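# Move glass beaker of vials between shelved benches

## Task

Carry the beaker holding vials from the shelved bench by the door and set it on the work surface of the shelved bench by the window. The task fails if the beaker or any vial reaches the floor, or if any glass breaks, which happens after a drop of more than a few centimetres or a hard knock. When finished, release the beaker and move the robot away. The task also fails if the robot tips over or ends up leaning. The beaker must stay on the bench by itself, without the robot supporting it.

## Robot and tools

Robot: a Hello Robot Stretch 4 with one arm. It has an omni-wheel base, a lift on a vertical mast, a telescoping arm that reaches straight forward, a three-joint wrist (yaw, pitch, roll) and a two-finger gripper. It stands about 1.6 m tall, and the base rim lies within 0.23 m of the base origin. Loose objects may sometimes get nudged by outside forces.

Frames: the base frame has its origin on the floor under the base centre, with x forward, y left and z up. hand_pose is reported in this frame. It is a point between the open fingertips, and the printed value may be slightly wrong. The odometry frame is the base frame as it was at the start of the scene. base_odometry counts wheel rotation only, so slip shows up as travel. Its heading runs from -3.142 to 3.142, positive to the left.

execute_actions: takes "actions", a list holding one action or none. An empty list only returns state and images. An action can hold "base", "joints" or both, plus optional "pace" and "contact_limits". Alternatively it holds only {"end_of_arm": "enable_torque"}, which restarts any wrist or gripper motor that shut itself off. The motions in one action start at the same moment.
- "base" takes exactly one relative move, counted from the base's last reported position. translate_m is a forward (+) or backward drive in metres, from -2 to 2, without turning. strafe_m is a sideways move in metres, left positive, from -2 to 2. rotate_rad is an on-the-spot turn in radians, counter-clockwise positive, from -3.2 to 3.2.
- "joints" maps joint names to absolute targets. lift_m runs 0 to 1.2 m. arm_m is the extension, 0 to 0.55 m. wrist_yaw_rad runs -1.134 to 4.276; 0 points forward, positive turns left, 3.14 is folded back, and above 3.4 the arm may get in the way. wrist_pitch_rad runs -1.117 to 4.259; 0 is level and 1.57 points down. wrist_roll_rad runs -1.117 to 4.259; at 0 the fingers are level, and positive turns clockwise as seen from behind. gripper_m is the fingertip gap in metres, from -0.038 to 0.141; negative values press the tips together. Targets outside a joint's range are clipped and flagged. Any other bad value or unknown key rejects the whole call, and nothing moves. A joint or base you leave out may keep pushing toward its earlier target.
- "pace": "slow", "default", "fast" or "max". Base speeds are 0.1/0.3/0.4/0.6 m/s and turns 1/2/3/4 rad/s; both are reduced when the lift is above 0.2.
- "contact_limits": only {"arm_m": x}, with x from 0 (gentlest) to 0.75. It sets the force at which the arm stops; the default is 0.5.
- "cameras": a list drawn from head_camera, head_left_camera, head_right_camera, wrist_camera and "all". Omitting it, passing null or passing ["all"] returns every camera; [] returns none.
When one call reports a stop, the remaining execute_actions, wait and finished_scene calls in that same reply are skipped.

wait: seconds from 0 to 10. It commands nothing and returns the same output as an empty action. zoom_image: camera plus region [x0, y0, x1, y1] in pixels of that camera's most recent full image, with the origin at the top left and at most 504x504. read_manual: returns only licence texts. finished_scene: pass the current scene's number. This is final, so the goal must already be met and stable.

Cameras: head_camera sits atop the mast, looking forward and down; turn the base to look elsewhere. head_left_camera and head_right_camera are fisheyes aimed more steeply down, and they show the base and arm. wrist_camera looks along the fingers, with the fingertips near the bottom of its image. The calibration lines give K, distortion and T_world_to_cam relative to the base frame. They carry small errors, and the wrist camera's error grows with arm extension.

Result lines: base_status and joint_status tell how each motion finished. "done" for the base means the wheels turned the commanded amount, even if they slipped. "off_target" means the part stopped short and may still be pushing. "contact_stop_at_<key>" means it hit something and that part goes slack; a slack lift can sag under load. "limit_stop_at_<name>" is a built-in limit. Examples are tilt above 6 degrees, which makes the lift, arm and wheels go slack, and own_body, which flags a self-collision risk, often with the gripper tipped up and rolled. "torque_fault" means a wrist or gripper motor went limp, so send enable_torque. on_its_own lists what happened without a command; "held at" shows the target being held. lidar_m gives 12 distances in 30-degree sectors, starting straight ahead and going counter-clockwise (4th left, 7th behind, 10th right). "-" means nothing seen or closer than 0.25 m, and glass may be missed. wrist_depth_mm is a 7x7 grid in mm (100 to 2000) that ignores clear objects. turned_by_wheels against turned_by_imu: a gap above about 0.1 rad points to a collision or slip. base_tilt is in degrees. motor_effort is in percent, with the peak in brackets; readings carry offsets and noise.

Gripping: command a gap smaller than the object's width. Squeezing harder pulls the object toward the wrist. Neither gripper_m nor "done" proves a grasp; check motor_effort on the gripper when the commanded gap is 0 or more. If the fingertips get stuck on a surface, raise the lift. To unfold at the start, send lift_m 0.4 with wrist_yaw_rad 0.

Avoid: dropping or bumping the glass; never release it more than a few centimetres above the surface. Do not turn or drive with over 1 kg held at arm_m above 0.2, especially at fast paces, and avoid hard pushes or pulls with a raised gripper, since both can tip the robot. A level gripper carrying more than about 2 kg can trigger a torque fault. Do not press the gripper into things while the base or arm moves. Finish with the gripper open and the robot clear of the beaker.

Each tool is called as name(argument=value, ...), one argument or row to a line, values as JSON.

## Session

execute_actions(
  actions=[],
)

Scene clock: 0.00 s.
base_odometry: x=+0.000 y=+0.000 heading=+0.000 (m, m, rad; odometry frame)
turned_by_wheels: +0.000 (rad since the last result)
turned_by_imu: +0.000 (rad since the last result)
base_tilt: forward=+0.7 right=-0.3 (deg)
lidar_m: 1.84 1.87 1.56 1.45 1.48 1.43 1.29 1.32 2.00 1.20 1.22 1.52
base_status: not commanded
joint_positions: lift_m=+0.284 arm_m=-0.001 wrist_yaw_rad=+3.041 wrist_pitch_rad=+0.021 wrist_roll_rad=-0.010 gripper_m=+0.057
joint_status: not commanded
motor_effort: lift_m=+20 arm_m=+0 wrist_yaw_rad=+2 wrist_pitch_rad=-6 wrist_roll_rad=+1 gripper_m=-3 wheel_0=-1 wheel_1=+0 wheel_2=+0 (%)
hand_pose: x=-0.1086 y=+0.1159 z=+0.4557 quat_wxyz=(+0.050, -0.011, -0.004, +0.999) (m; base frame)
wrist_depth_mm: 170 206 - - - - 1983 / 143 144 - - - - 1983 / - 134 1430 1983 - - 1808 / - 139 225 - - - 1808 / 119 141 - - - - 1921 / 1983 - - 1863 208 1618 1464 / 1499 1397 1182 1182 1205 1008 1078
pictures: head_camera, head_left_camera, head_right_camera, wrist_camera
camera_calibration (this result's frames):
wrist_camera: T_world_to_cam=[[0.0528321, 0.992913, -0.106452, -0.0445928], [-0.0410689, -0.10435, -0.993692, 0.530501], [-0.997759, 0.0568707, 0.0352648, 0.0922292], [0, 0, 0, 1]] pos_world=[0.116165, 0.0943894, 0.519155]
Images, in order (width x height): head_camera 420x560, head_left_camera 420x672, head_right_camera 420x672, wrist_camera 616x392.

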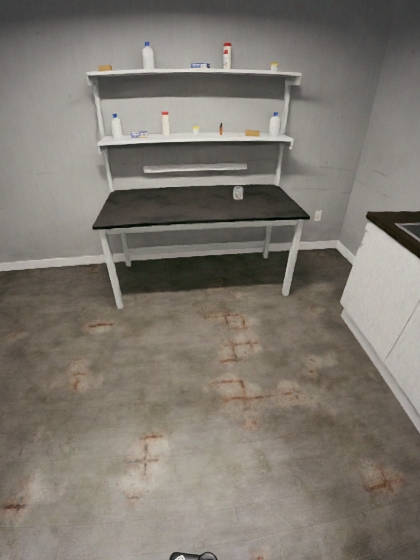

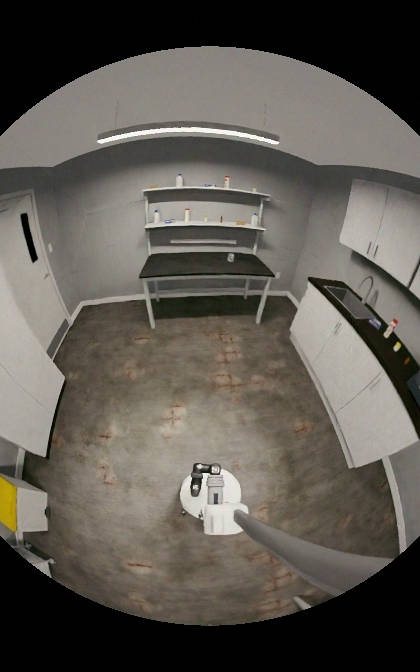

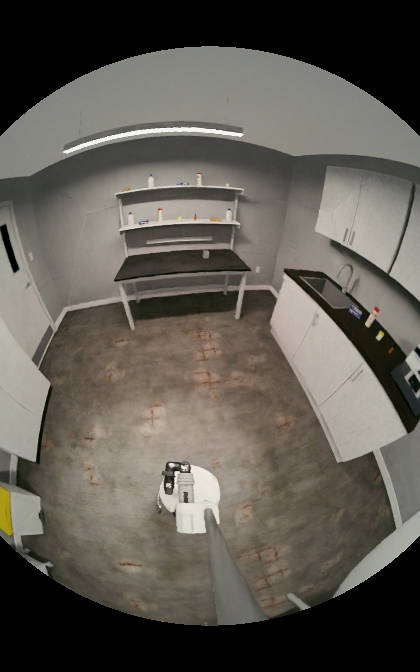

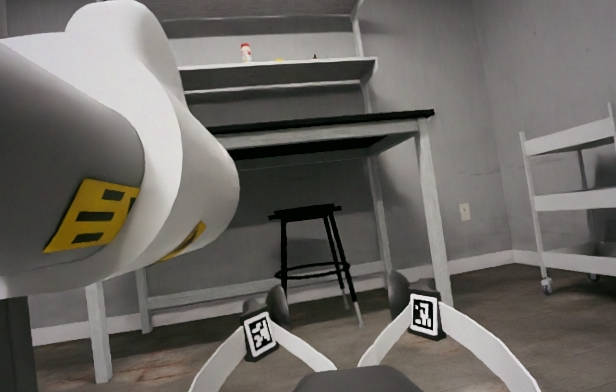

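execute_actions(
  actions=[
    {"base": {"translate_m": 1.4}, "joints": {"lift_m": 0.75, "wrist_yaw_rad": 0, "gripper_m": 0.13}, "pace": "max"},
  ],
  cameras=["head_camera", "wrist_camera"],
)

Scene clock: 18.20 s.
base_odometry: x=+1.400 y=+0.000 heading=+0.000 (m, m, rad; odometry frame)
turned_by_wheels: +0.000 (rad since the last result)
turned_by_imu: -0.005 (rad since the last result)
base_tilt: forward=+0.6 right=-0.3 (deg)
lidar_m: 0.46 0.47 0.59 2.06 1.67 2.30 3.37 1.74 1.09 1.00 0.80 0.50
base_status: done
joint_positions: lift_m=+0.750 arm_m=-0.001 wrist_yaw_rad=+0.000 wrist_pitch_rad=+0.021 wrist_roll_rad=-0.010 gripper_m=+0.130
joint_status: all done
motor_effort: lift_m=+22(24) arm_m=+0(0) wrist_yaw_rad=+0(10) wrist_pitch_rad=-5(6) wrist_roll_rad=+1(0) gripper_m=+0(4) wheel_0=-2(7) wheel_1=-1(9) wheel_2=+0(14) (%)
hand_pose: x=+0.4581 y=-0.0873 z=+0.9219 quat_wxyz=(+1.000, -0.005, +0.011, +0.000) (m; base frame)
wrist_depth_mm: 1025 1060 1078 1098 1118 1182 1160 / 1025 1025 1060 1078 866 866 1138 / 820 842 931 1060 1098 1118 1160 / 991 1025 1042 1060 1078 1098 1138 / 991 1025 1025 1042 1078 1098 1160 / 976 1008 931 842 723 190 615 / 707 621 484 469 462 445 436
pictures: head_camera, wrist_camera
camera_calibration (this result's frames):
wrist_camera: T_world_to_cam=[[0.0473192, -0.993192, -0.106449, 0.00596368], [0.0304186, 0.107952, -0.993691, 0.981596], [0.998417, 0.0437826, 0.0353197, -0.262848], [0, 0, 0, 1]] pos_world=[0.232291, -0.0885338, 0.985321]
Images, in order (width x height): head_camera 420x560, wrist_camera 616x392.

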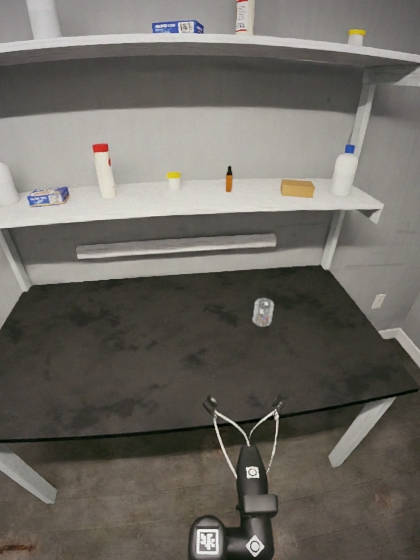

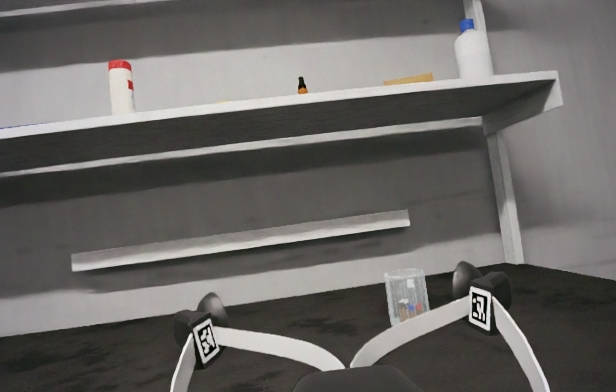

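execute_actions(
  actions=[
    {"base": {"strafe_m": -0.12}, "joints": {"lift_m": 0.64}},
  ],
  cameras=["head_camera", "wrist_camera"],
)

Scene clock: 30.57 s.
base_odometry: x=+1.400 y=-0.120 heading=-0.001 (m, m, rad; odometry frame)
turned_by_wheels: +0.000 (rad since the last result)
turned_by_imu: +0.001 (rad since the last result)
base_tilt: forward=+0.6 right=-0.3 (deg)
lidar_m: 0.47 0.48 0.62 2.19 1.79 2.39 3.34 1.54 0.98 0.88 0.80 0.54
base_status: done
joint_positions: lift_m=+0.640 arm_m=-0.001 wrist_yaw_rad=+0.000 wrist_pitch_rad=+0.021 wrist_roll_rad=-0.010 gripper_m=+0.130
joint_status: all done
motor_effort: lift_m=+15(24) arm_m=+0(0) wrist_yaw_rad=+1(1) wrist_pitch_rad=-6(8) wrist_roll_rad=+2(1) gripper_m=-1(0) wheel_0=-2(7) wheel_1=-1(10) wheel_2=+0(4) (%)
hand_pose: x=+0.4581 y=-0.0874 z=+0.8126 quat_wxyz=(+1.000, -0.005, +0.011, +0.000) (m; base frame)
wrist_depth_mm: 1042 1078 1098 1098 866 1182 1205 / 778 798 866 931 1025 1160 1182 / 1025 1042 1060 1078 1118 1138 1160 / 1008 1042 1060 1078 1098 1118 1138 / 991 1042 1042 1060 809 647 559 / 654 559 462 430 382 189 314 / 355 317 256 258 266 272 278
pictures: head_camera, wrist_camera
camera_calibration (this result's frames):
wrist_camera: T_world_to_cam=[[0.0471104, -0.993201, -0.106449, -0.00564024], [0.0304414, 0.107945, -0.993691, 0.87294], [0.998426, 0.0435727, 0.0353198, -0.258988], [0, 0, 0, 1]] pos_world=[0.232272, -0.088547, 0.875979]
Images, in order (width x height): head_camera 420x560, wrist_camera 616x392.

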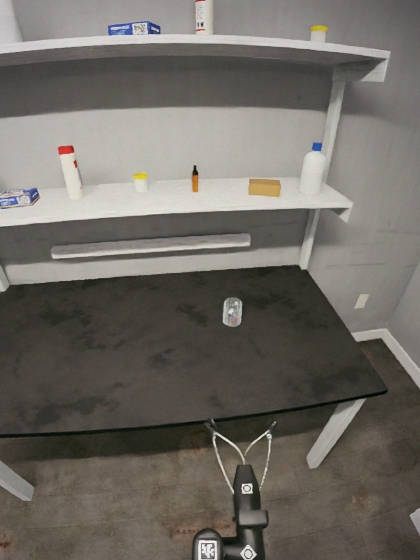

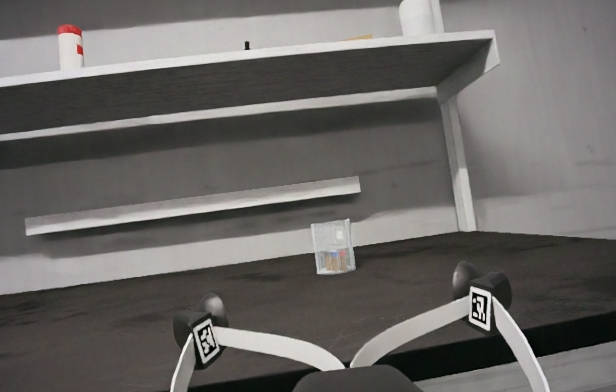

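execute_actions(
  actions=[
    {"base": {"strafe_m": 0.015}, "joints": {"arm_m": 0.30}, "contact_limits": {"arm_m": 0.15}},
  ],
  cameras=["head_camera", "wrist_camera"],
)

Scene clock: 40.87 s.
base_odometry: x=+1.400 y=-0.105 heading=-0.001 (m, m, rad; odometry frame)
turned_by_wheels: +0.000 (rad since the last result)
turned_by_imu: +0.001 (rad since the last result)
base_tilt: forward=+0.6 right=-0.2 (deg)
lidar_m: 0.46 0.47 0.60 2.16 1.77 2.36 3.35 1.57 1.00 0.91 0.80 0.55
base_status: done
joint_positions: lift_m=+0.640 arm_m=+0.299 wrist_yaw_rad=+0.000 wrist_pitch_rad=+0.021 wrist_roll_rad=-0.010 gripper_m=+0.130
joint_status: all done
motor_effort: lift_m=+14(14) arm_m=+8(7) wrist_yaw_rad=+1(2) wrist_pitch_rad=-6(9) wrist_roll_rad=+0(0) gripper_m=+0(0) wheel_0=-1(8) wheel_1=+0(8) wheel_2=+0(3) (%)
contact_limits: arm_m 0.15
hand_pose: x=+0.7579 y=-0.0874 z=+0.8126 quat_wxyz=(+1.000, -0.005, +0.011, +0.000) (m; base frame)
wrist_depth_mm: 544 574 609 647 699 723 878 / 732 750 778 798 798 831 866 / 741 768 768 798 809 809 842 / 732 750 750 768 798 820 831 / 715 741 759 768 788 640 549 / 640 549 452 410 342 189 307 / 349 310 240 233 230 220 223
pictures: head_camera, wrist_camera
camera_calibration (this result's frames):
wrist_camera: T_world_to_cam=[[0.0470689, -0.993204, -0.106447, -0.0197508], [0.0304915, 0.107944, -0.993689, 0.863786], [0.998426, 0.0435261, 0.0353651, -0.558448], [0, 0, 0, 1]] pos_world=[0.53216, -0.0885499, 0.875982]
Images, in order (width x height): head_camera 420x560, wrist_camera 616x392.

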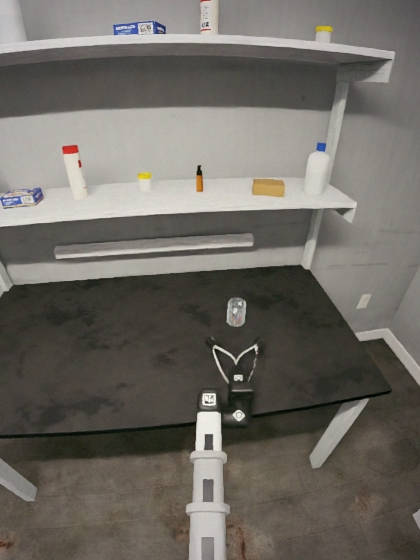

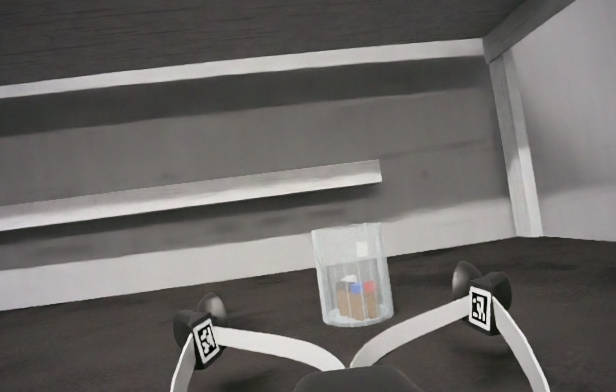

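execute_actions(
  actions=[
    {"joints": {"arm_m": 0.405}, "contact_limits": {"arm_m": 0.15}, "pace": "slow"},
  ],
  cameras=["head_camera", "wrist_camera"],
)

Scene clock: 46.77 s.
base_odometry: x=+1.400 y=-0.105 heading=-0.001 (m, m, rad; odometry frame)
turned_by_wheels: +0.000 (rad since the last result)
turned_by_imu: +0.001 (rad since the last result)
base_tilt: forward=+0.6 right=-0.3 (deg)
lidar_m: 0.47 0.47 0.60 2.16 1.77 2.36 3.35 1.56 1.00 0.91 0.79 0.53
base_status: not commanded
joint_positions: lift_m=+0.640 arm_m=+0.404 wrist_yaw_rad=+0.000 wrist_pitch_rad=+0.021 wrist_roll_rad=-0.010 gripper_m=+0.130
joint_status: all done
motor_effort: lift_m=+14(15) arm_m=+8(7) wrist_yaw_rad=+2(1) wrist_pitch_rad=-7(5) wrist_roll_rad=+0(1) gripper_m=-1(1) wheel_0=-1(1) wheel_1=-1(0) wheel_2=+0(0) (%)
contact_limits: arm_m 0.15
hand_pose: x=+0.8629 y=-0.0874 z=+0.8126 quat_wxyz=(+1.000, -0.005, +0.011, +0.000) (m; base frame)
wrist_depth_mm: 549 569 609 691 707 715 750 / 647 654 668 691 699 715 723 / 634 647 668 676 699 707 668 / 559 574 597 683 691 699 715 / 634 640 654 668 691 634 539 / 615 554 455 418 366 189 307 / 347 312 238 233 229 219 220
pictures: head_camera, wrist_camera
camera_calibration (this result's frames):
wrist_camera: T_world_to_cam=[[0.0470677, -0.993204, -0.106447, -0.0246914], [0.0304917, 0.107944, -0.993689, 0.860585], [0.998426, 0.0435249, 0.0353652, -0.663265], [0, 0, 0, 1]] pos_world=[0.637142, -0.08855, 0.875982]
Images, in order (width x height): head_camera 420x560, wrist_camera 616x392.

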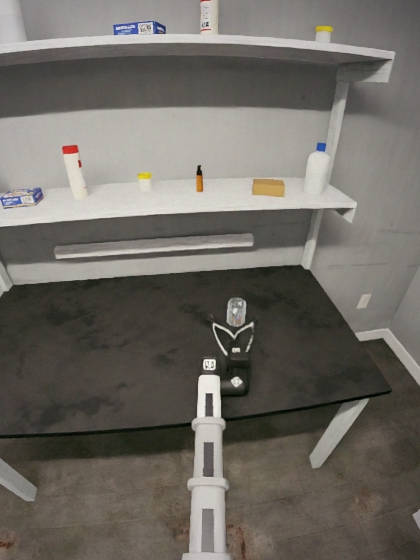

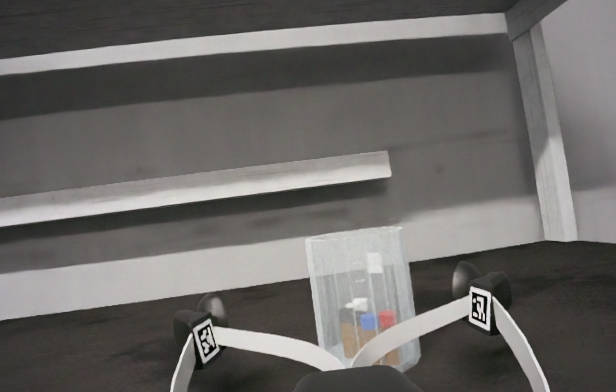

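execute_actions(
  actions=[
    {"base": {"strafe_m": -0.012}, "pace": "slow"},
  ],
  cameras=["wrist_camera"],
)

Scene clock: 51.17 s.
base_odometry: x=+1.400 y=-0.117 heading=-0.001 (m, m, rad; odometry frame)
turned_by_wheels: +0.000 (rad since the last result)
turned_by_imu: +0.001 (rad since the last result)
base_tilt: forward=+0.6 right=-0.3 (deg)
lidar_m: 0.48 0.48 0.61 2.18 1.79 2.37 3.35 1.56 0.97 0.88 0.80 0.52
base_status: done
joint_positions: lift_m=+0.640 arm_m=+0.404 wrist_yaw_rad=+0.000 wrist_pitch_rad=+0.021 wrist_roll_rad=-0.010 gripper_m=+0.130
joint_status: not commanded
motor_effort: lift_m=+15(15) arm_m=+8(8) wrist_yaw_rad=+2(1) wrist_pitch_rad=-5(6) wrist_roll_rad=-1(0) gripper_m=-2(1) wheel_0=+1(4) wheel_1=-3(7) wheel_2=+0(2) (%)
hand_pose: x=+0.8629 y=-0.0874 z=+0.8126 quat_wxyz=(+1.000, -0.005, +0.011, +0.000) (m; base frame)
wrist_depth_mm: 549 574 609 676 707 707 750 / 640 661 676 691 707 723 741 / 634 654 661 683 699 715 723 / 564 580 585 661 691 707 654 / 627 640 661 668 683 634 535 / 615 554 449 421 373 189 307 / 349 309 238 232 230 219 222
pictures: wrist_camera
camera_calibration (this result's frames):
wrist_camera: T_world_to_cam=[[0.0470677, -0.993204, -0.106447, -0.0246914], [0.0304917, 0.107944, -0.993689, 0.860585], [0.998426, 0.0435249, 0.0353652, -0.663265], [0, 0, 0, 1]] pos_world=[0.637143, -0.08855, 0.875982]
Images, in order (width x height): wrist_camera 616x392.

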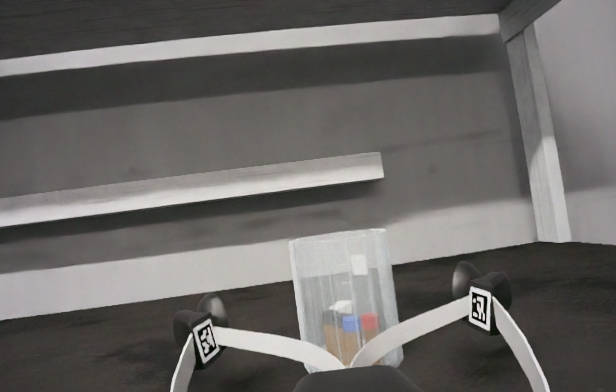

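Centered. Close the gripper.

execute_actions(
  actions=[
    {"joints": {"gripper_m": 0.03}, "pace": "slow"},
  ],
  cameras=["wrist_camera"],
)

Scene clock: 56.87 s.
base_odometry: x=+1.400 y=-0.117 heading=-0.001 (m, m, rad; odometry frame)
turned_by_wheels: +0.000 (rad since the last result)
turned_by_imu: +0.002 (rad since the last result)
base_tilt: forward=+0.5 right=-0.3 (deg)
lidar_m: 0.48 0.48 0.60 2.18 1.78 2.38 3.36 1.53 0.99 0.89 0.81 0.53
base_status: not commanded
joint_positions: lift_m=+0.640 arm_m=+0.404 wrist_yaw_rad=+0.000 wrist_pitch_rad=+0.021 wrist_roll_rad=-0.010 gripper_m=+0.030
joint_status: all done
motor_effort: lift_m=+15(14) arm_m=+8(8) wrist_yaw_rad=+2(2) wrist_pitch_rad=-5(7) wrist_roll_rad=+1(1) gripper_m=-5(3) wheel_0=+1(0) wheel_1=-2(2) wheel_2=+0(0) (%)
hand_pose: x=+0.8629 y=-0.0874 z=+0.8126 quat_wxyz=(+1.000, -0.005, +0.011, +0.000) (m; base frame)
wrist_depth_mm: 549 574 609 683 707 723 750 / 640 654 676 691 707 723 741 / 647 654 676 683 707 715 732 / 569 580 591 661 699 707 654 / 627 647 661 668 683 634 535 / 621 549 477 249 202 332 307 / 347 310 250 233 236 201 221
pictures: wrist_camera
camera_calibration (this result's frames):
wrist_camera: T_world_to_cam=[[0.0470678, -0.993204, -0.106447, -0.0246915], [0.0304915, 0.107944, -0.993689, 0.860585], [0.998426, 0.043525, 0.035365, -0.663266], [0, 0, 0, 1]] pos_world=[0.637143, -0.08855, 0.875982]
Images, in order (width x height): wrist_camera 616x392.

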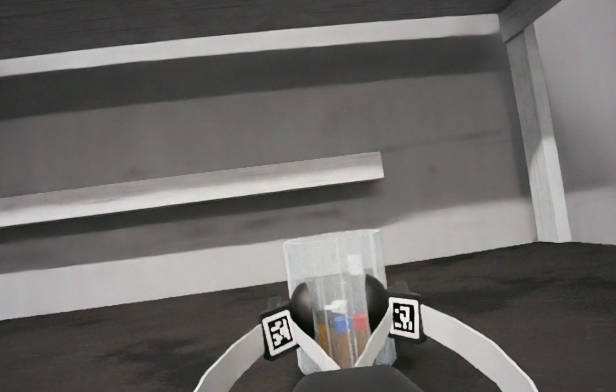

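execute_actions(
  actions=[
    {"joints": {"gripper_m": 0.13}},
  ],
  cameras=["head_camera", "wrist_camera"],
)

Scene clock: 63.00 s.
base_odometry: x=+1.400 y=-0.117 heading=-0.001 (m, m, rad; odometry frame)
turned_by_wheels: +0.000 (rad since the last result)
turned_by_imu: +0.001 (rad since the last result)
base_tilt: forward=+0.6 right=-0.2 (deg)
lidar_m: 0.47 0.48 0.60 2.19 1.79 2.36 3.36 1.53 0.99 0.89 0.80 0.52
base_status: not commanded
joint_positions: lift_m=+0.640 arm_m=+0.404 wrist_yaw_rad=+0.000 wrist_pitch_rad=+0.021 wrist_roll_rad=-0.010 gripper_m=+0.130
joint_status: all done
motor_effort: lift_m=+14(15) arm_m=+8(8) wrist_yaw_rad=+2(0) wrist_pitch_rad=-7(7) wrist_roll_rad=+0(0) gripper_m=-1(4) wheel_0=+1(0) wheel_1=-3(2) wheel_2=+0(0) (%)
hand_pose: x=+0.8629 y=-0.0874 z=+0.8126 quat_wxyz=(+1.000, -0.005, +0.011, +0.000) (m; base frame)
wrist_depth_mm: 549 574 609 691 707 723 732 / 640 661 676 691 699 715 732 / 640 654 661 691 699 707 732 / 569 585 597 676 691 707 661 / 634 640 654 668 683 634 535 / 621 549 452 418 370 189 307 / 347 310 239 233 229 219 222
pictures: head_camera, wrist_camera
camera_calibration (this result's frames):
wrist_camera: T_world_to_cam=[[0.0470676, -0.993204, -0.106447, -0.0246913], [0.0304918, 0.107944, -0.993689, 0.860585], [0.998426, 0.0435248, 0.0353652, -0.663266], [0, 0, 0, 1]] pos_world=[0.637143, -0.08855, 0.875982]
Images, in order (width x height): head_camera 420x560, wrist_camera 616x392.

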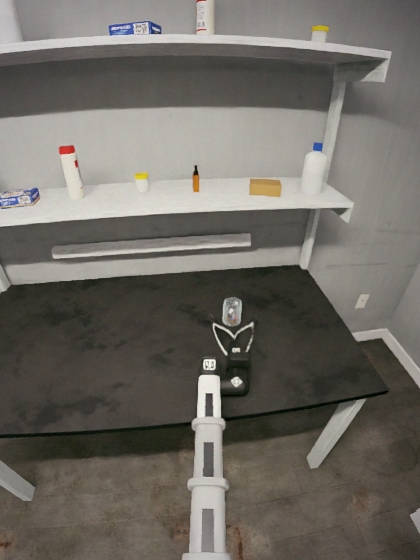

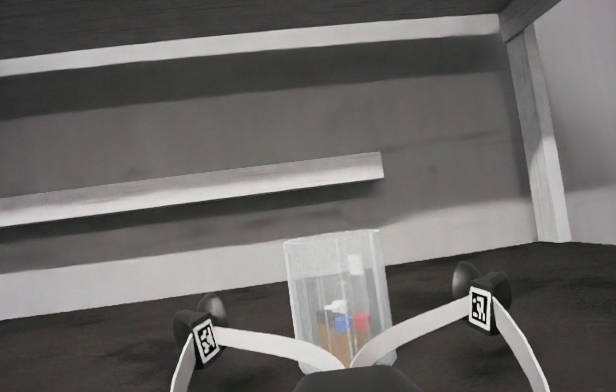

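zoom_image(
  camera="head_camera",
  region=[160, 270, 310, 400],
)

Region (160, 270, 310, 400) of head_camera's 420x560 image, scaled by 3.360, with more detail than that image has; it fills the top 437 rows of this view, and the rest is white.

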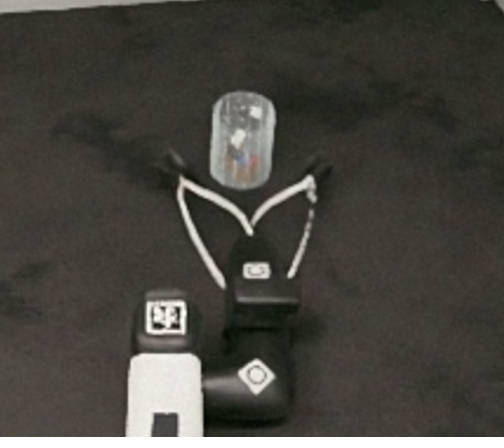

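execute_actions(
  actions=[
    {"joints": {"arm_m": 0.45}, "contact_limits": {"arm_m": 0.15}, "pace": "slow"},
  ],
  cameras=["head_camera", "wrist_camera"],
)

Scene clock: 69.77 s.
base_odometry: x=+1.400 y=-0.117 heading=-0.001 (m, m, rad; odometry frame)
turned_by_wheels: +0.000 (rad since the last result)
turned_by_imu: +0.001 (rad since the last result)
base_tilt: forward=+0.7 right=-0.3 (deg)
lidar_m: 0.48 0.49 0.63 2.18 1.78 2.38 3.36 1.53 0.99 0.88 0.79 0.53
base_status: not commanded
joint_positions: lift_m=+0.640 arm_m=+0.449 wrist_yaw_rad=+0.000 wrist_pitch_rad=+0.021 wrist_roll_rad=-0.010 gripper_m=+0.130
joint_status: all done
motor_effort: lift_m=+15(14) arm_m=+8(8) wrist_yaw_rad=+2(1) wrist_pitch_rad=-4(5) wrist_roll_rad=+0(0) gripper_m=-1(2) wheel_0=+1(1) wheel_1=-2(2) wheel_2=+0(0) (%)
contact_limits: arm_m 0.15
hand_pose: x=+0.9079 y=-0.0874 z=+0.8126 quat_wxyz=(+1.000, -0.005, +0.011, +0.000) (m; base frame)
wrist_depth_mm: 549 574 627 640 661 676 691 / 603 621 621 640 654 683 621 / 597 609 627 634 640 668 609 / 517 535 544 627 654 661 615 / 585 597 609 627 640 654 539 / 580 554 455 418 366 189 306 / 345 309 239 193 230 220 221
pictures: head_camera, wrist_camera
camera_calibration (this result's frames):
wrist_camera: T_world_to_cam=[[0.0470676, -0.993204, -0.106447, -0.0268092], [0.0304917, 0.107944, -0.993689, 0.859213], [0.998426, 0.0435248, 0.0353651, -0.708192], [0, 0, 0, 1]] pos_world=[0.68214, -0.08855, 0.875982]
Images, in order (width x height): head_camera 420x560, wrist_camera 616x392.

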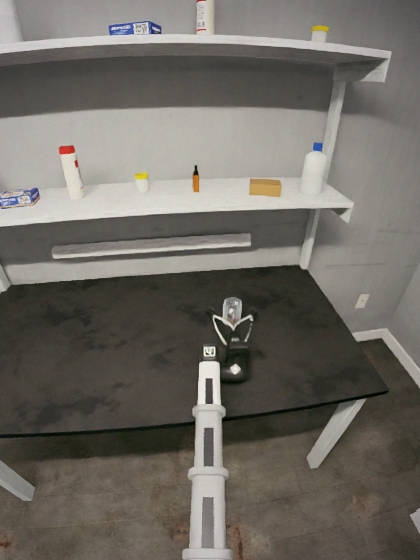

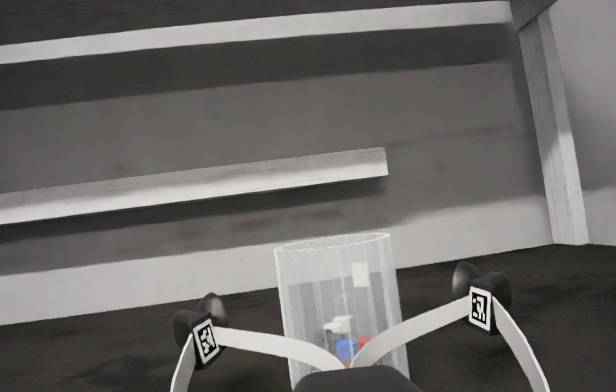

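Now the beaker sits between the fingertips. Close.

execute_actions(
  actions=[
    {"joints": {"gripper_m": 0.03}, "pace": "slow"},
  ],
  cameras=["wrist_camera"],
)

Scene clock: 75.77 s.
base_odometry: x=+1.400 y=-0.117 heading=-0.001 (m, m, rad; odometry frame)
turned_by_wheels: +0.000 (rad since the last result)
turned_by_imu: +0.002 (rad since the last result)
base_tilt: forward=+0.6 right=-0.3 (deg)
lidar_m: 0.48 0.49 0.61 2.18 1.78 2.38 3.36 1.53 0.98 0.89 0.79 0.54
base_status: not commanded
joint_positions: lift_m=+0.640 arm_m=+0.449 wrist_yaw_rad=+0.000 wrist_pitch_rad=+0.021 wrist_roll_rad=-0.010 gripper_m=+0.030
joint_status: all done
motor_effort: lift_m=+14(15) arm_m=+8(8) wrist_yaw_rad=+1(2) wrist_pitch_rad=-6(8) wrist_roll_rad=+0(0) gripper_m=-22(23) wheel_0=+1(0) wheel_1=-2(2) wheel_2=+0(0) (%)
hand_pose: x=+0.9079 y=-0.0874 z=+0.8126 quat_wxyz=(+1.000, -0.005, +0.011, +0.000) (m; base frame)
wrist_depth_mm: 554 574 627 647 668 676 691 / 609 609 634 640 661 676 621 / 597 603 621 634 654 668 609 / 521 530 539 627 634 661 615 / 585 603 615 621 640 647 530 / 580 544 477 407 306 290 307 / 347 310 185 203 239 212 209
pictures: wrist_camera
camera_calibration (this result's frames):
wrist_camera: T_world_to_cam=[[0.0470676, -0.993204, -0.106447, -0.0268096], [0.0304915, 0.107944, -0.993689, 0.859213], [0.998426, 0.0435248, 0.0353649, -0.708196], [0, 0, 0, 1]] pos_world=[0.682145, -0.08855, 0.875982]
Images, in order (width x height): wrist_camera 616x392.

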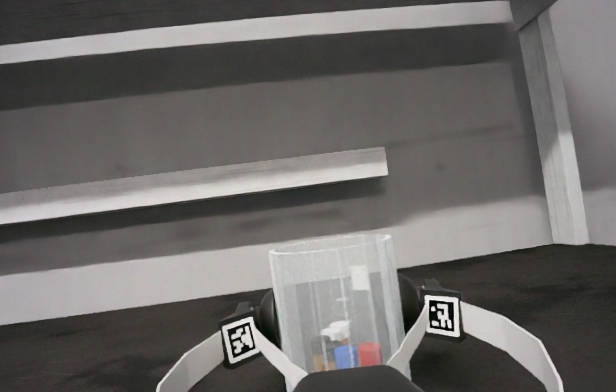

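execute_actions(
  actions=[
    {"joints": {"lift_m": 0.72}},
  ],
  cameras=[],
)

execute_actions(
  actions=[
    {"base": {"translate_m": -0.7}, "joints": {"arm_m": 0.0}},
  ],
  cameras=[],
)

execute_actions(
  actions=[
    {"base": {"rotate_rad": 3.14}},
  ],
  cameras=["head_camera", "head_left_camera", "wrist_camera"],
)

Scene clock: 80.97 s.
base_odometry: x=+1.400 y=-0.117 heading=-0.001 (m, m, rad; odometry frame)
turned_by_wheels: +0.000 (rad since the last result)
turned_by_imu: +0.001 (rad since the last result)
base_tilt: forward=+0.6 right=-0.2 (deg)
lidar_m: 0.48 0.47 0.61 2.18 1.77 2.39 3.34 1.53 0.99 0.89 0.80 0.53
base_status: not commanded
joint_positions: lift_m=+0.720 arm_m=+0.449 wrist_yaw_rad=+0.000 wrist_pitch_rad=+0.022 wrist_roll_rad=-0.010 gripper_m=+0.030
joint_status: all done
motor_effort: lift_m=+26(24) arm_m=+8(8) wrist_yaw_rad=+2(2) wrist_pitch_rad=-8(10) wrist_roll_rad=+2(1) gripper_m=-22(20) wheel_0=+1(1) wheel_1=-3(2) wheel_2=+0(0) (%)
hand_pose: x=+0.9079 y=-0.0874 z=+0.8913 quat_wxyz=(+1.000, -0.005, +0.011, +0.000) (m; base frame)
wrist_depth_mm: 418 442 466 496 525 569 539 / 559 603 627 647 654 676 615 / 597 615 621 640 654 668 609 / 591 609 615 627 640 654 609 / 512 525 603 627 640 654 603 / 585 597 603 621 525 500 517 / 574 530 186 203 410 366 366
pictures: none
No camera images: the call's "cameras" was empty. Leave "cameras" out to get every camera's image.

Scene clock: 84.77 s.
base_odometry: x=+0.700 y=-0.116 heading=-0.001 (m, m, rad; odometry frame)
turned_by_wheels: +0.000 (rad since the last result)
turned_by_imu: +0.005 (rad since the last result)
base_tilt: forward=+0.6 right=-0.2 (deg)
lidar_m: 1.16 1.19 2.28 1.65 1.67 2.25 2.17 2.70 1.10 0.99 1.00 1.26
base_status: done
joint_positions: lift_m=+0.720 arm_m=+0.001 wrist_yaw_rad=+0.000 wrist_pitch_rad=+0.023 wrist_roll_rad=-0.010 gripper_m=+0.030
joint_status: all done
motor_effort: lift_m=+25(25) arm_m=-7(8) wrist_yaw_rad=+3(0) wrist_pitch_rad=-10(12) wrist_roll_rad=+0(1) gripper_m=-20(20) wheel_0=-1(4) wheel_1=+0(6) wheel_2=+0(10) (%)
hand_pose: x=+0.4607 y=-0.0874 z=+0.8913 quat_wxyz=(+1.000, -0.005, +0.011, +0.000) (m; base frame)
wrist_depth_mm: 1756 1708 1808 1808 1863 1921 1708 / 1708 1708 1808 1808 1863 1921 1863 / 1708 1756 1756 1863 1863 1863 1808 / 1708 1708 1756 1756 1756 1808 1863 / 1661 1708 1756 1756 1397 1921 1921 / 1098 960 960 976 1008 1042 1863 / 1661 1661 185 204 1708 1756 1863
pictures: none
No camera images: the call's "cameras" was empty. Leave "cameras" out to get every camera's image.

Scene clock: 87.63 s.
base_odometry: x=+0.700 y=-0.116 heading=+3.139 (m, m, rad; odometry frame)
turned_by_wheels: +3.140 (rad since the last result)
turned_by_imu: +3.208 (rad since the last result)
base_tilt: forward=+0.6 right=-0.3 (deg)
lidar_m: 1.98 2.01 1.10 0.99 1.02 1.28 1.16 1.19 2.28 1.64 1.66 2.16
base_status: done
joint_positions: lift_m=+0.720 arm_m=+0.001 wrist_yaw_rad=+0.000 wrist_pitch_rad=+0.023 wrist_roll_rad=-0.010 gripper_m=+0.030
joint_status: not commanded
motor_effort: lift_m=+24(25) arm_m=-8(8) wrist_yaw_rad=+1(3) wrist_pitch_rad=-10(9) wrist_roll_rad=+0(0) gripper_m=-21(22) wheel_0=-1(5) wheel_1=+1(6) wheel_2=+1(12) (%)
hand_pose: x=+0.4607 y=-0.0874 z=+0.8913 quat_wxyz=(+1.000, -0.005, +0.011, +0.000) (m; base frame)
wrist_depth_mm: - - - - - - - / - - - - - - - / - - - - - - - / - - - - - - - / - - - - - - - / - - - - 1983 1863 - / - - 185 203 - 1863 1756
pictures: head_camera, head_left_camera, wrist_camera
camera_calibration (this result's frames):
wrist_camera: T_world_to_cam=[[0.0470416, -0.993197, -0.10652, 0.00273858], [0.0289287, 0.107948, -0.993736, 0.951838], [0.998474, 0.0436654, 0.0338099, -0.263088], [0, 0, 0, 1]] pos_world=[0.235023, -0.0885412, 0.955062]
Images, in order (width x height): head_camera 420x560, head_left_camera 420x672, wrist_camera 616x392.

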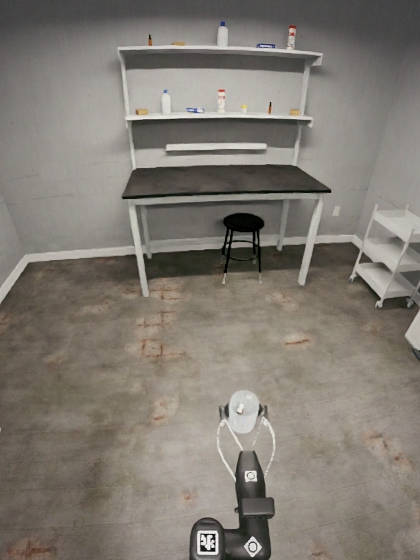

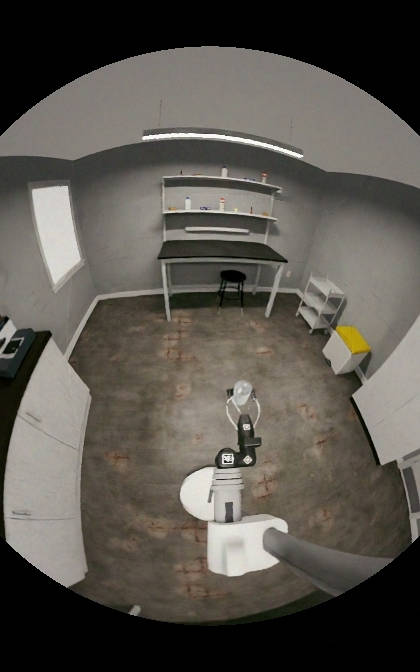

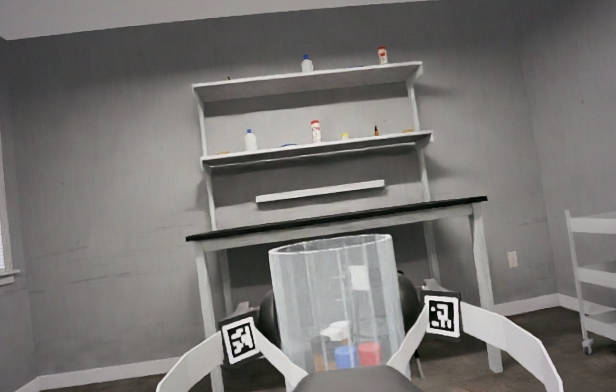

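execute_actions(
  actions=[
    {"base": {"translate_m": 1.4}, "joints": {"lift_m": 0.95}, "pace": "fast"},
  ],
  cameras=["head_camera", "wrist_camera"],
)

Scene clock: 98.37 s.
base_odometry: x=-0.700 y=-0.113 heading=+3.139 (m, m, rad; odometry frame)
turned_by_wheels: +0.000 (rad since the last result)
turned_by_imu: -0.005 (rad since the last result)
base_tilt: forward=+0.6 right=-0.3 (deg)
lidar_m: 0.59 0.59 0.75 1.81 1.29 1.48 3.22 2.60 1.69 1.50 1.01 0.66
base_status: done
joint_positions: lift_m=+0.950 arm_m=+0.001 wrist_yaw_rad=+0.000 wrist_pitch_rad=+0.023 wrist_roll_rad=-0.010 gripper_m=+0.030
joint_status: all done
motor_effort: lift_m=+25(29) arm_m=-7(8) wrist_yaw_rad=+2(1) wrist_pitch_rad=-9(8) wrist_roll_rad=+0(2) gripper_m=-22(22) wheel_0=+1(6) wheel_1=+0(7) wheel_2=+0(11) (%)
hand_pose: x=+0.4607 y=-0.0874 z=+1.1213 quat_wxyz=(+1.000, -0.005, +0.011, +0.000) (m; base frame)
wrist_depth_mm: 1042 1098 1205 1229 1255 1308 1308 / 1138 1160 1205 1229 1255 1281 1308 / 1160 1160 1160 1138 1229 1229 1229 / 1060 1160 1160 1182 1255 1229 1281 / 1118 1138 1138 1182 1182 1255 1255 / 1078 1118 1160 991 759 723 732 / 866 759 186 202 585 525 512
pictures: head_camera, wrist_camera
camera_calibration (this result's frames):
wrist_camera: T_world_to_cam=[[0.046944, -0.993202, -0.106515, 0.0272475], [0.0290525, 0.107945, -0.993732, 1.18034], [0.998475, 0.0435552, 0.0339223, -0.270946], [0, 0, 0, 1]] pos_world=[0.234962, -0.0885481, 1.18503]
Images, in order (width x height): head_camera 420x560, wrist_camera 616x392.

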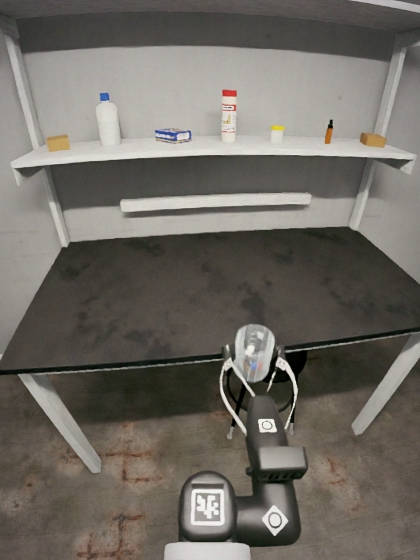

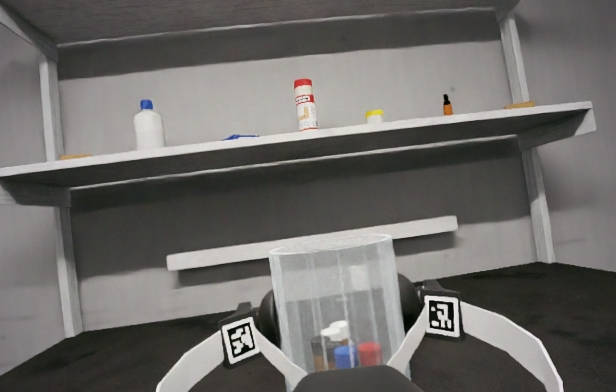

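execute_actions(
  actions=[
    {"joints": {"arm_m": 0.32, "lift_m": 0.88}},
  ],
  cameras=["head_camera", "wrist_camera"],
)

Scene clock: 102.50 s.
base_odometry: x=-0.700 y=-0.113 heading=+3.139 (m, m, rad; odometry frame)
turned_by_wheels: +0.000 (rad since the last result)
turned_by_imu: +0.001 (rad since the last result)
base_tilt: forward=+0.6 right=-0.3 (deg)
lidar_m: 0.59 0.60 0.75 1.81 1.30 1.51 3.25 2.60 1.70 1.51 1.00 0.64
base_status: not commanded
joint_positions: lift_m=+0.880 arm_m=+0.319 wrist_yaw_rad=+0.000 wrist_pitch_rad=+0.023 wrist_roll_rad=-0.010 gripper_m=+0.030
joint_status: all done
motor_effort: lift_m=+15(25) arm_m=+8(7) wrist_yaw_rad=+2(2) wrist_pitch_rad=-10(10) wrist_roll_rad=+2(1) gripper_m=-21(22) wheel_0=+0(0) wheel_1=+0(0) wheel_2=+1(1) (%)
hand_pose: x=+0.7780 y=-0.0874 z=+1.0521 quat_wxyz=(+1.000, -0.005, +0.011, +0.000) (m; base frame)
wrist_depth_mm: 759 854 854 683 676 627 647 / 559 585 627 699 759 842 891 / 831 854 854 891 891 917 931 / 831 831 866 878 904 904 917 / 820 831 854 866 891 891 917 / 798 820 842 732 554 521 539 / 621 559 185 202 430 384 387
pictures: head_camera, wrist_camera
camera_calibration (this result's frames):
wrist_camera: T_world_to_cam=[[0.0469488, -0.993202, -0.106517, 0.00497998], [0.0290054, 0.107945, -0.993734, 1.10237], [0.998476, 0.0435651, 0.0338761, -0.585365], [0, 0, 0, 1]] pos_world=[0.552265, -0.0885475, 1.11582]
Images, in order (width x height): head_camera 420x560, wrist_camera 616x392.

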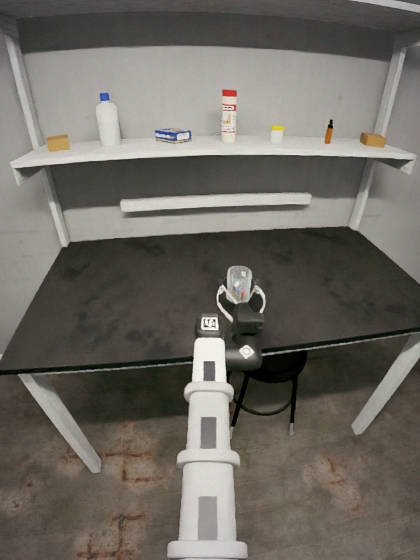

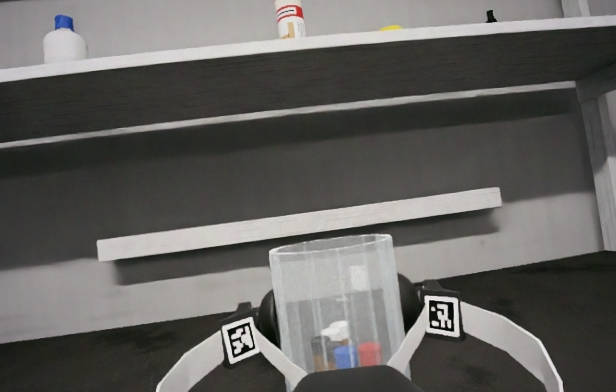

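execute_actions(
  actions=[
    {"joints": {"lift_m": 0.81}},
  ],
  cameras=[],
)

Scene clock: 106.00 s.
base_odometry: x=-0.700 y=-0.113 heading=+3.139 (m, m, rad; odometry frame)
turned_by_wheels: +0.000 (rad since the last result)
turned_by_imu: +0.001 (rad since the last result)
base_tilt: forward=+0.6 right=-0.3 (deg)
lidar_m: 0.59 0.60 0.75 1.82 1.31 1.51 3.24 2.62 1.71 1.51 1.01 0.64
base_status: not commanded
joint_positions: lift_m=+0.810 arm_m=+0.319 wrist_yaw_rad=+0.000 wrist_pitch_rad=+0.023 wrist_roll_rad=-0.010 gripper_m=+0.030
joint_status: all done
motor_effort: lift_m=+15(14) arm_m=+8(8) wrist_yaw_rad=+1(2) wrist_pitch_rad=-10(9) wrist_roll_rad=+2(1) gripper_m=-22(21) wheel_0=+0(1) wheel_1=+0(0) wheel_2=+0(1) (%)
hand_pose: x=+0.7780 y=-0.0874 z=+0.9821 quat_wxyz=(+1.000, -0.005, +0.011, +0.000) (m; base frame)
wrist_depth_mm: 535 564 580 621 661 707 778 / 699 750 820 878 904 931 946 / 831 854 866 878 891 931 917 / 831 842 854 866 878 904 917 / 820 831 842 878 891 723 621 / 732 627 549 466 355 336 357 / 399 359 186 202 274 245 240
pictures: none
No camera images: the call's "cameras" was empty. Leave "cameras" out to get every camera's image.

execute_actions(
  actions=[
    {"joints": {"lift_m": 0.794}, "pace": "slow"},
  ],
  cameras=[],
)

Scene clock: 109.67 s.
base_odometry: x=-0.700 y=-0.113 heading=+3.139 (m, m, rad; odometry frame)
turned_by_wheels: +0.000 (rad since the last result)
turned_by_imu: +0.001 (rad since the last result)
base_tilt: forward=+0.6 right=-0.2 (deg)
lidar_m: 0.59 0.59 0.75 1.81 1.30 1.50 3.21 2.61 1.71 1.51 1.01 0.63
base_status: not commanded
joint_positions: lift_m=+0.794 arm_m=+0.319 wrist_yaw_rad=+0.000 wrist_pitch_rad=+0.023 wrist_roll_rad=-0.010 gripper_m=+0.030
joint_status: all done
motor_effort: lift_m=+15(13) arm_m=+8(8) wrist_yaw_rad=+2(1) wrist_pitch_rad=-11(10) wrist_roll_rad=+2(1) gripper_m=-22(22) wheel_0=+0(1) wheel_1=+0(0) wheel_2=+1(1) (%)
hand_pose: x=+0.7780 y=-0.0874 z=+0.9661 quat_wxyz=(+1.000, -0.005, +0.011, +0.000) (m; base frame)
wrist_depth_mm: 544 569 609 647 691 741 809 / 723 798 854 891 904 931 960 / 831 831 878 891 904 917 946 / 820 831 842 866 891 917 931 / 820 842 854 878 788 634 539 / 640 554 484 404 309 293 310 / 347 314 186 203 241 216 218
pictures: none
No camera images: the call's "cameras" was empty. Leave "cameras" out to get every camera's image.

Height matches the pickup height, so I'll release.

execute_actions(
  actions=[
    {"joints": {"gripper_m": 0.13}},
  ],
  cameras=["head_camera", "wrist_camera"],
)

Scene clock: 113.50 s.
base_odometry: x=-0.700 y=-0.113 heading=+3.139 (m, m, rad; odometry frame)
turned_by_wheels: +0.000 (rad since the last result)
turned_by_imu: +0.001 (rad since the last result)
base_tilt: forward=+0.7 right=-0.3 (deg)
lidar_m: 0.59 0.59 0.75 1.81 1.30 1.49 3.24 2.60 1.70 1.49 1.00 0.64
base_status: not commanded
joint_positions: lift_m=+0.794 arm_m=+0.319 wrist_yaw_rad=+0.000 wrist_pitch_rad=+0.022 wrist_roll_rad=-0.010 gripper_m=+0.130
joint_status: all done
motor_effort: lift_m=+15(15) arm_m=+8(8) wrist_yaw_rad=+1(1) wrist_pitch_rad=-7(10) wrist_roll_rad=+1(1) gripper_m=-1(28) wheel_0=+0(1) wheel_1=+0(0) wheel_2=+1(0) (%)
hand_pose: x=+0.7780 y=-0.0874 z=+0.9664 quat_wxyz=(+1.000, -0.005, +0.011, +0.000) (m; base frame)
wrist_depth_mm: 539 569 609 654 691 732 820 / 723 778 866 891 904 931 946 / 831 854 854 891 904 931 931 / 820 831 854 866 878 917 917 / 831 831 842 866 809 640 544 / 647 559 459 427 373 189 314 / 351 315 243 193 229 224 225
pictures: head_camera, wrist_camera
camera_calibration (this result's frames):
wrist_camera: T_world_to_cam=[[0.047057, -0.993202, -0.106469, -0.00427787], [0.0300165, 0.107945, -0.993704, 1.0164], [0.998441, 0.0435649, 0.034892, -0.583428], [0, 0, 0, 1]] pos_world=[0.552211, -0.0885475, 1.0299]
Images, in order (width x height): head_camera 420x560, wrist_camera 616x392.

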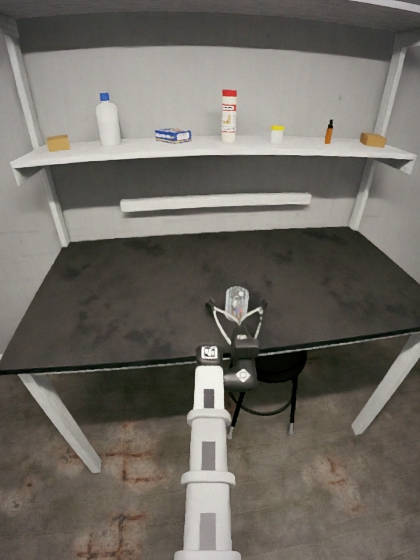

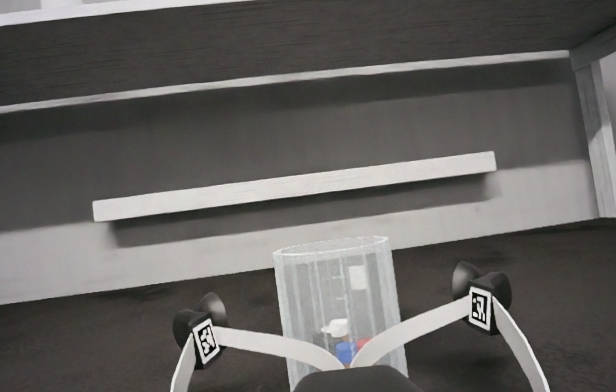

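execute_actions(
  actions=[
    {"base": {"translate_m": -0.35}, "joints": {"arm_m": 0.0}, "pace": "fast"},
  ],
  cameras=["head_camera", "wrist_camera"],
)

Scene clock: 117.73 s.
base_odometry: x=-0.350 y=-0.114 heading=+3.139 (m, m, rad; odometry frame)
turned_by_wheels: +0.000 (rad since the last result)
turned_by_imu: +0.003 (rad since the last result)
base_tilt: forward=+0.6 right=-0.2 (deg)
lidar_m: 0.93 0.94 1.89 1.15 1.15 1.47 2.28 2.25 1.65 1.53 1.56 1.02
base_status: done
joint_positions: lift_m=+0.794 arm_m=+0.001 wrist_yaw_rad=+0.000 wrist_pitch_rad=+0.021 wrist_roll_rad=-0.010 gripper_m=+0.130
joint_status: all done
motor_effort: lift_m=+15(15) arm_m=-7(9) wrist_yaw_rad=+2(1) wrist_pitch_rad=-8(7) wrist_roll_rad=+1(0) gripper_m=-2(1) wheel_0=+1(6) wheel_1=+1(6) wheel_2=-2(9) (%)
hand_pose: x=+0.4606 y=-0.0875 z=+0.9665 quat_wxyz=(+1.000, -0.005, +0.011, +0.000) (m; base frame)
wrist_depth_mm: 1464 1397 1464 1537 1618 1661 1618 / 1464 1499 1576 1537 1618 1618 1708 / 1464 1430 1464 1537 1576 1661 1661 / 1499 1499 1499 1499 1618 1618 1618 / 1464 1464 1499 1042 820 809 798 / 715 723 723 768 1537 189 1618 / 759 1430 1464 1537 1008 1430 1618
pictures: head_camera, wrist_camera
camera_calibration (this result's frames):
wrist_camera: T_world_to_cam=[[0.046707, -0.99322, -0.106454, 0.0106991], [0.0303935, 0.107934, -0.993693, 1.02585], [0.998446, 0.043177, 0.0352287, -0.266923], [0, 0, 0, 1]] pos_world=[0.234829, -0.0885718, 1.02992]
Images, in order (width x height): head_camera 420x560, wrist_camera 616x392.

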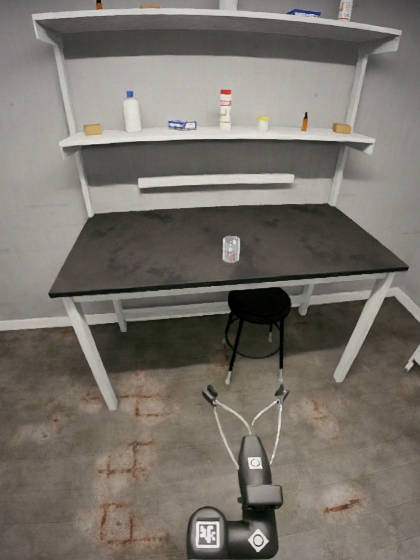

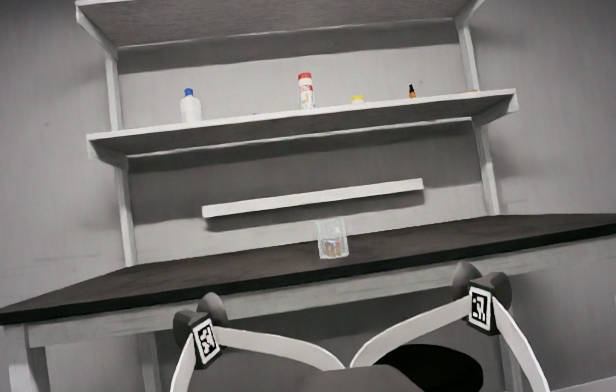

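The beaker is standing on the window bench's work surface, and the robot is clear of it.

finished_scene(
  scene=2,
)

The scene is finished: the task was done.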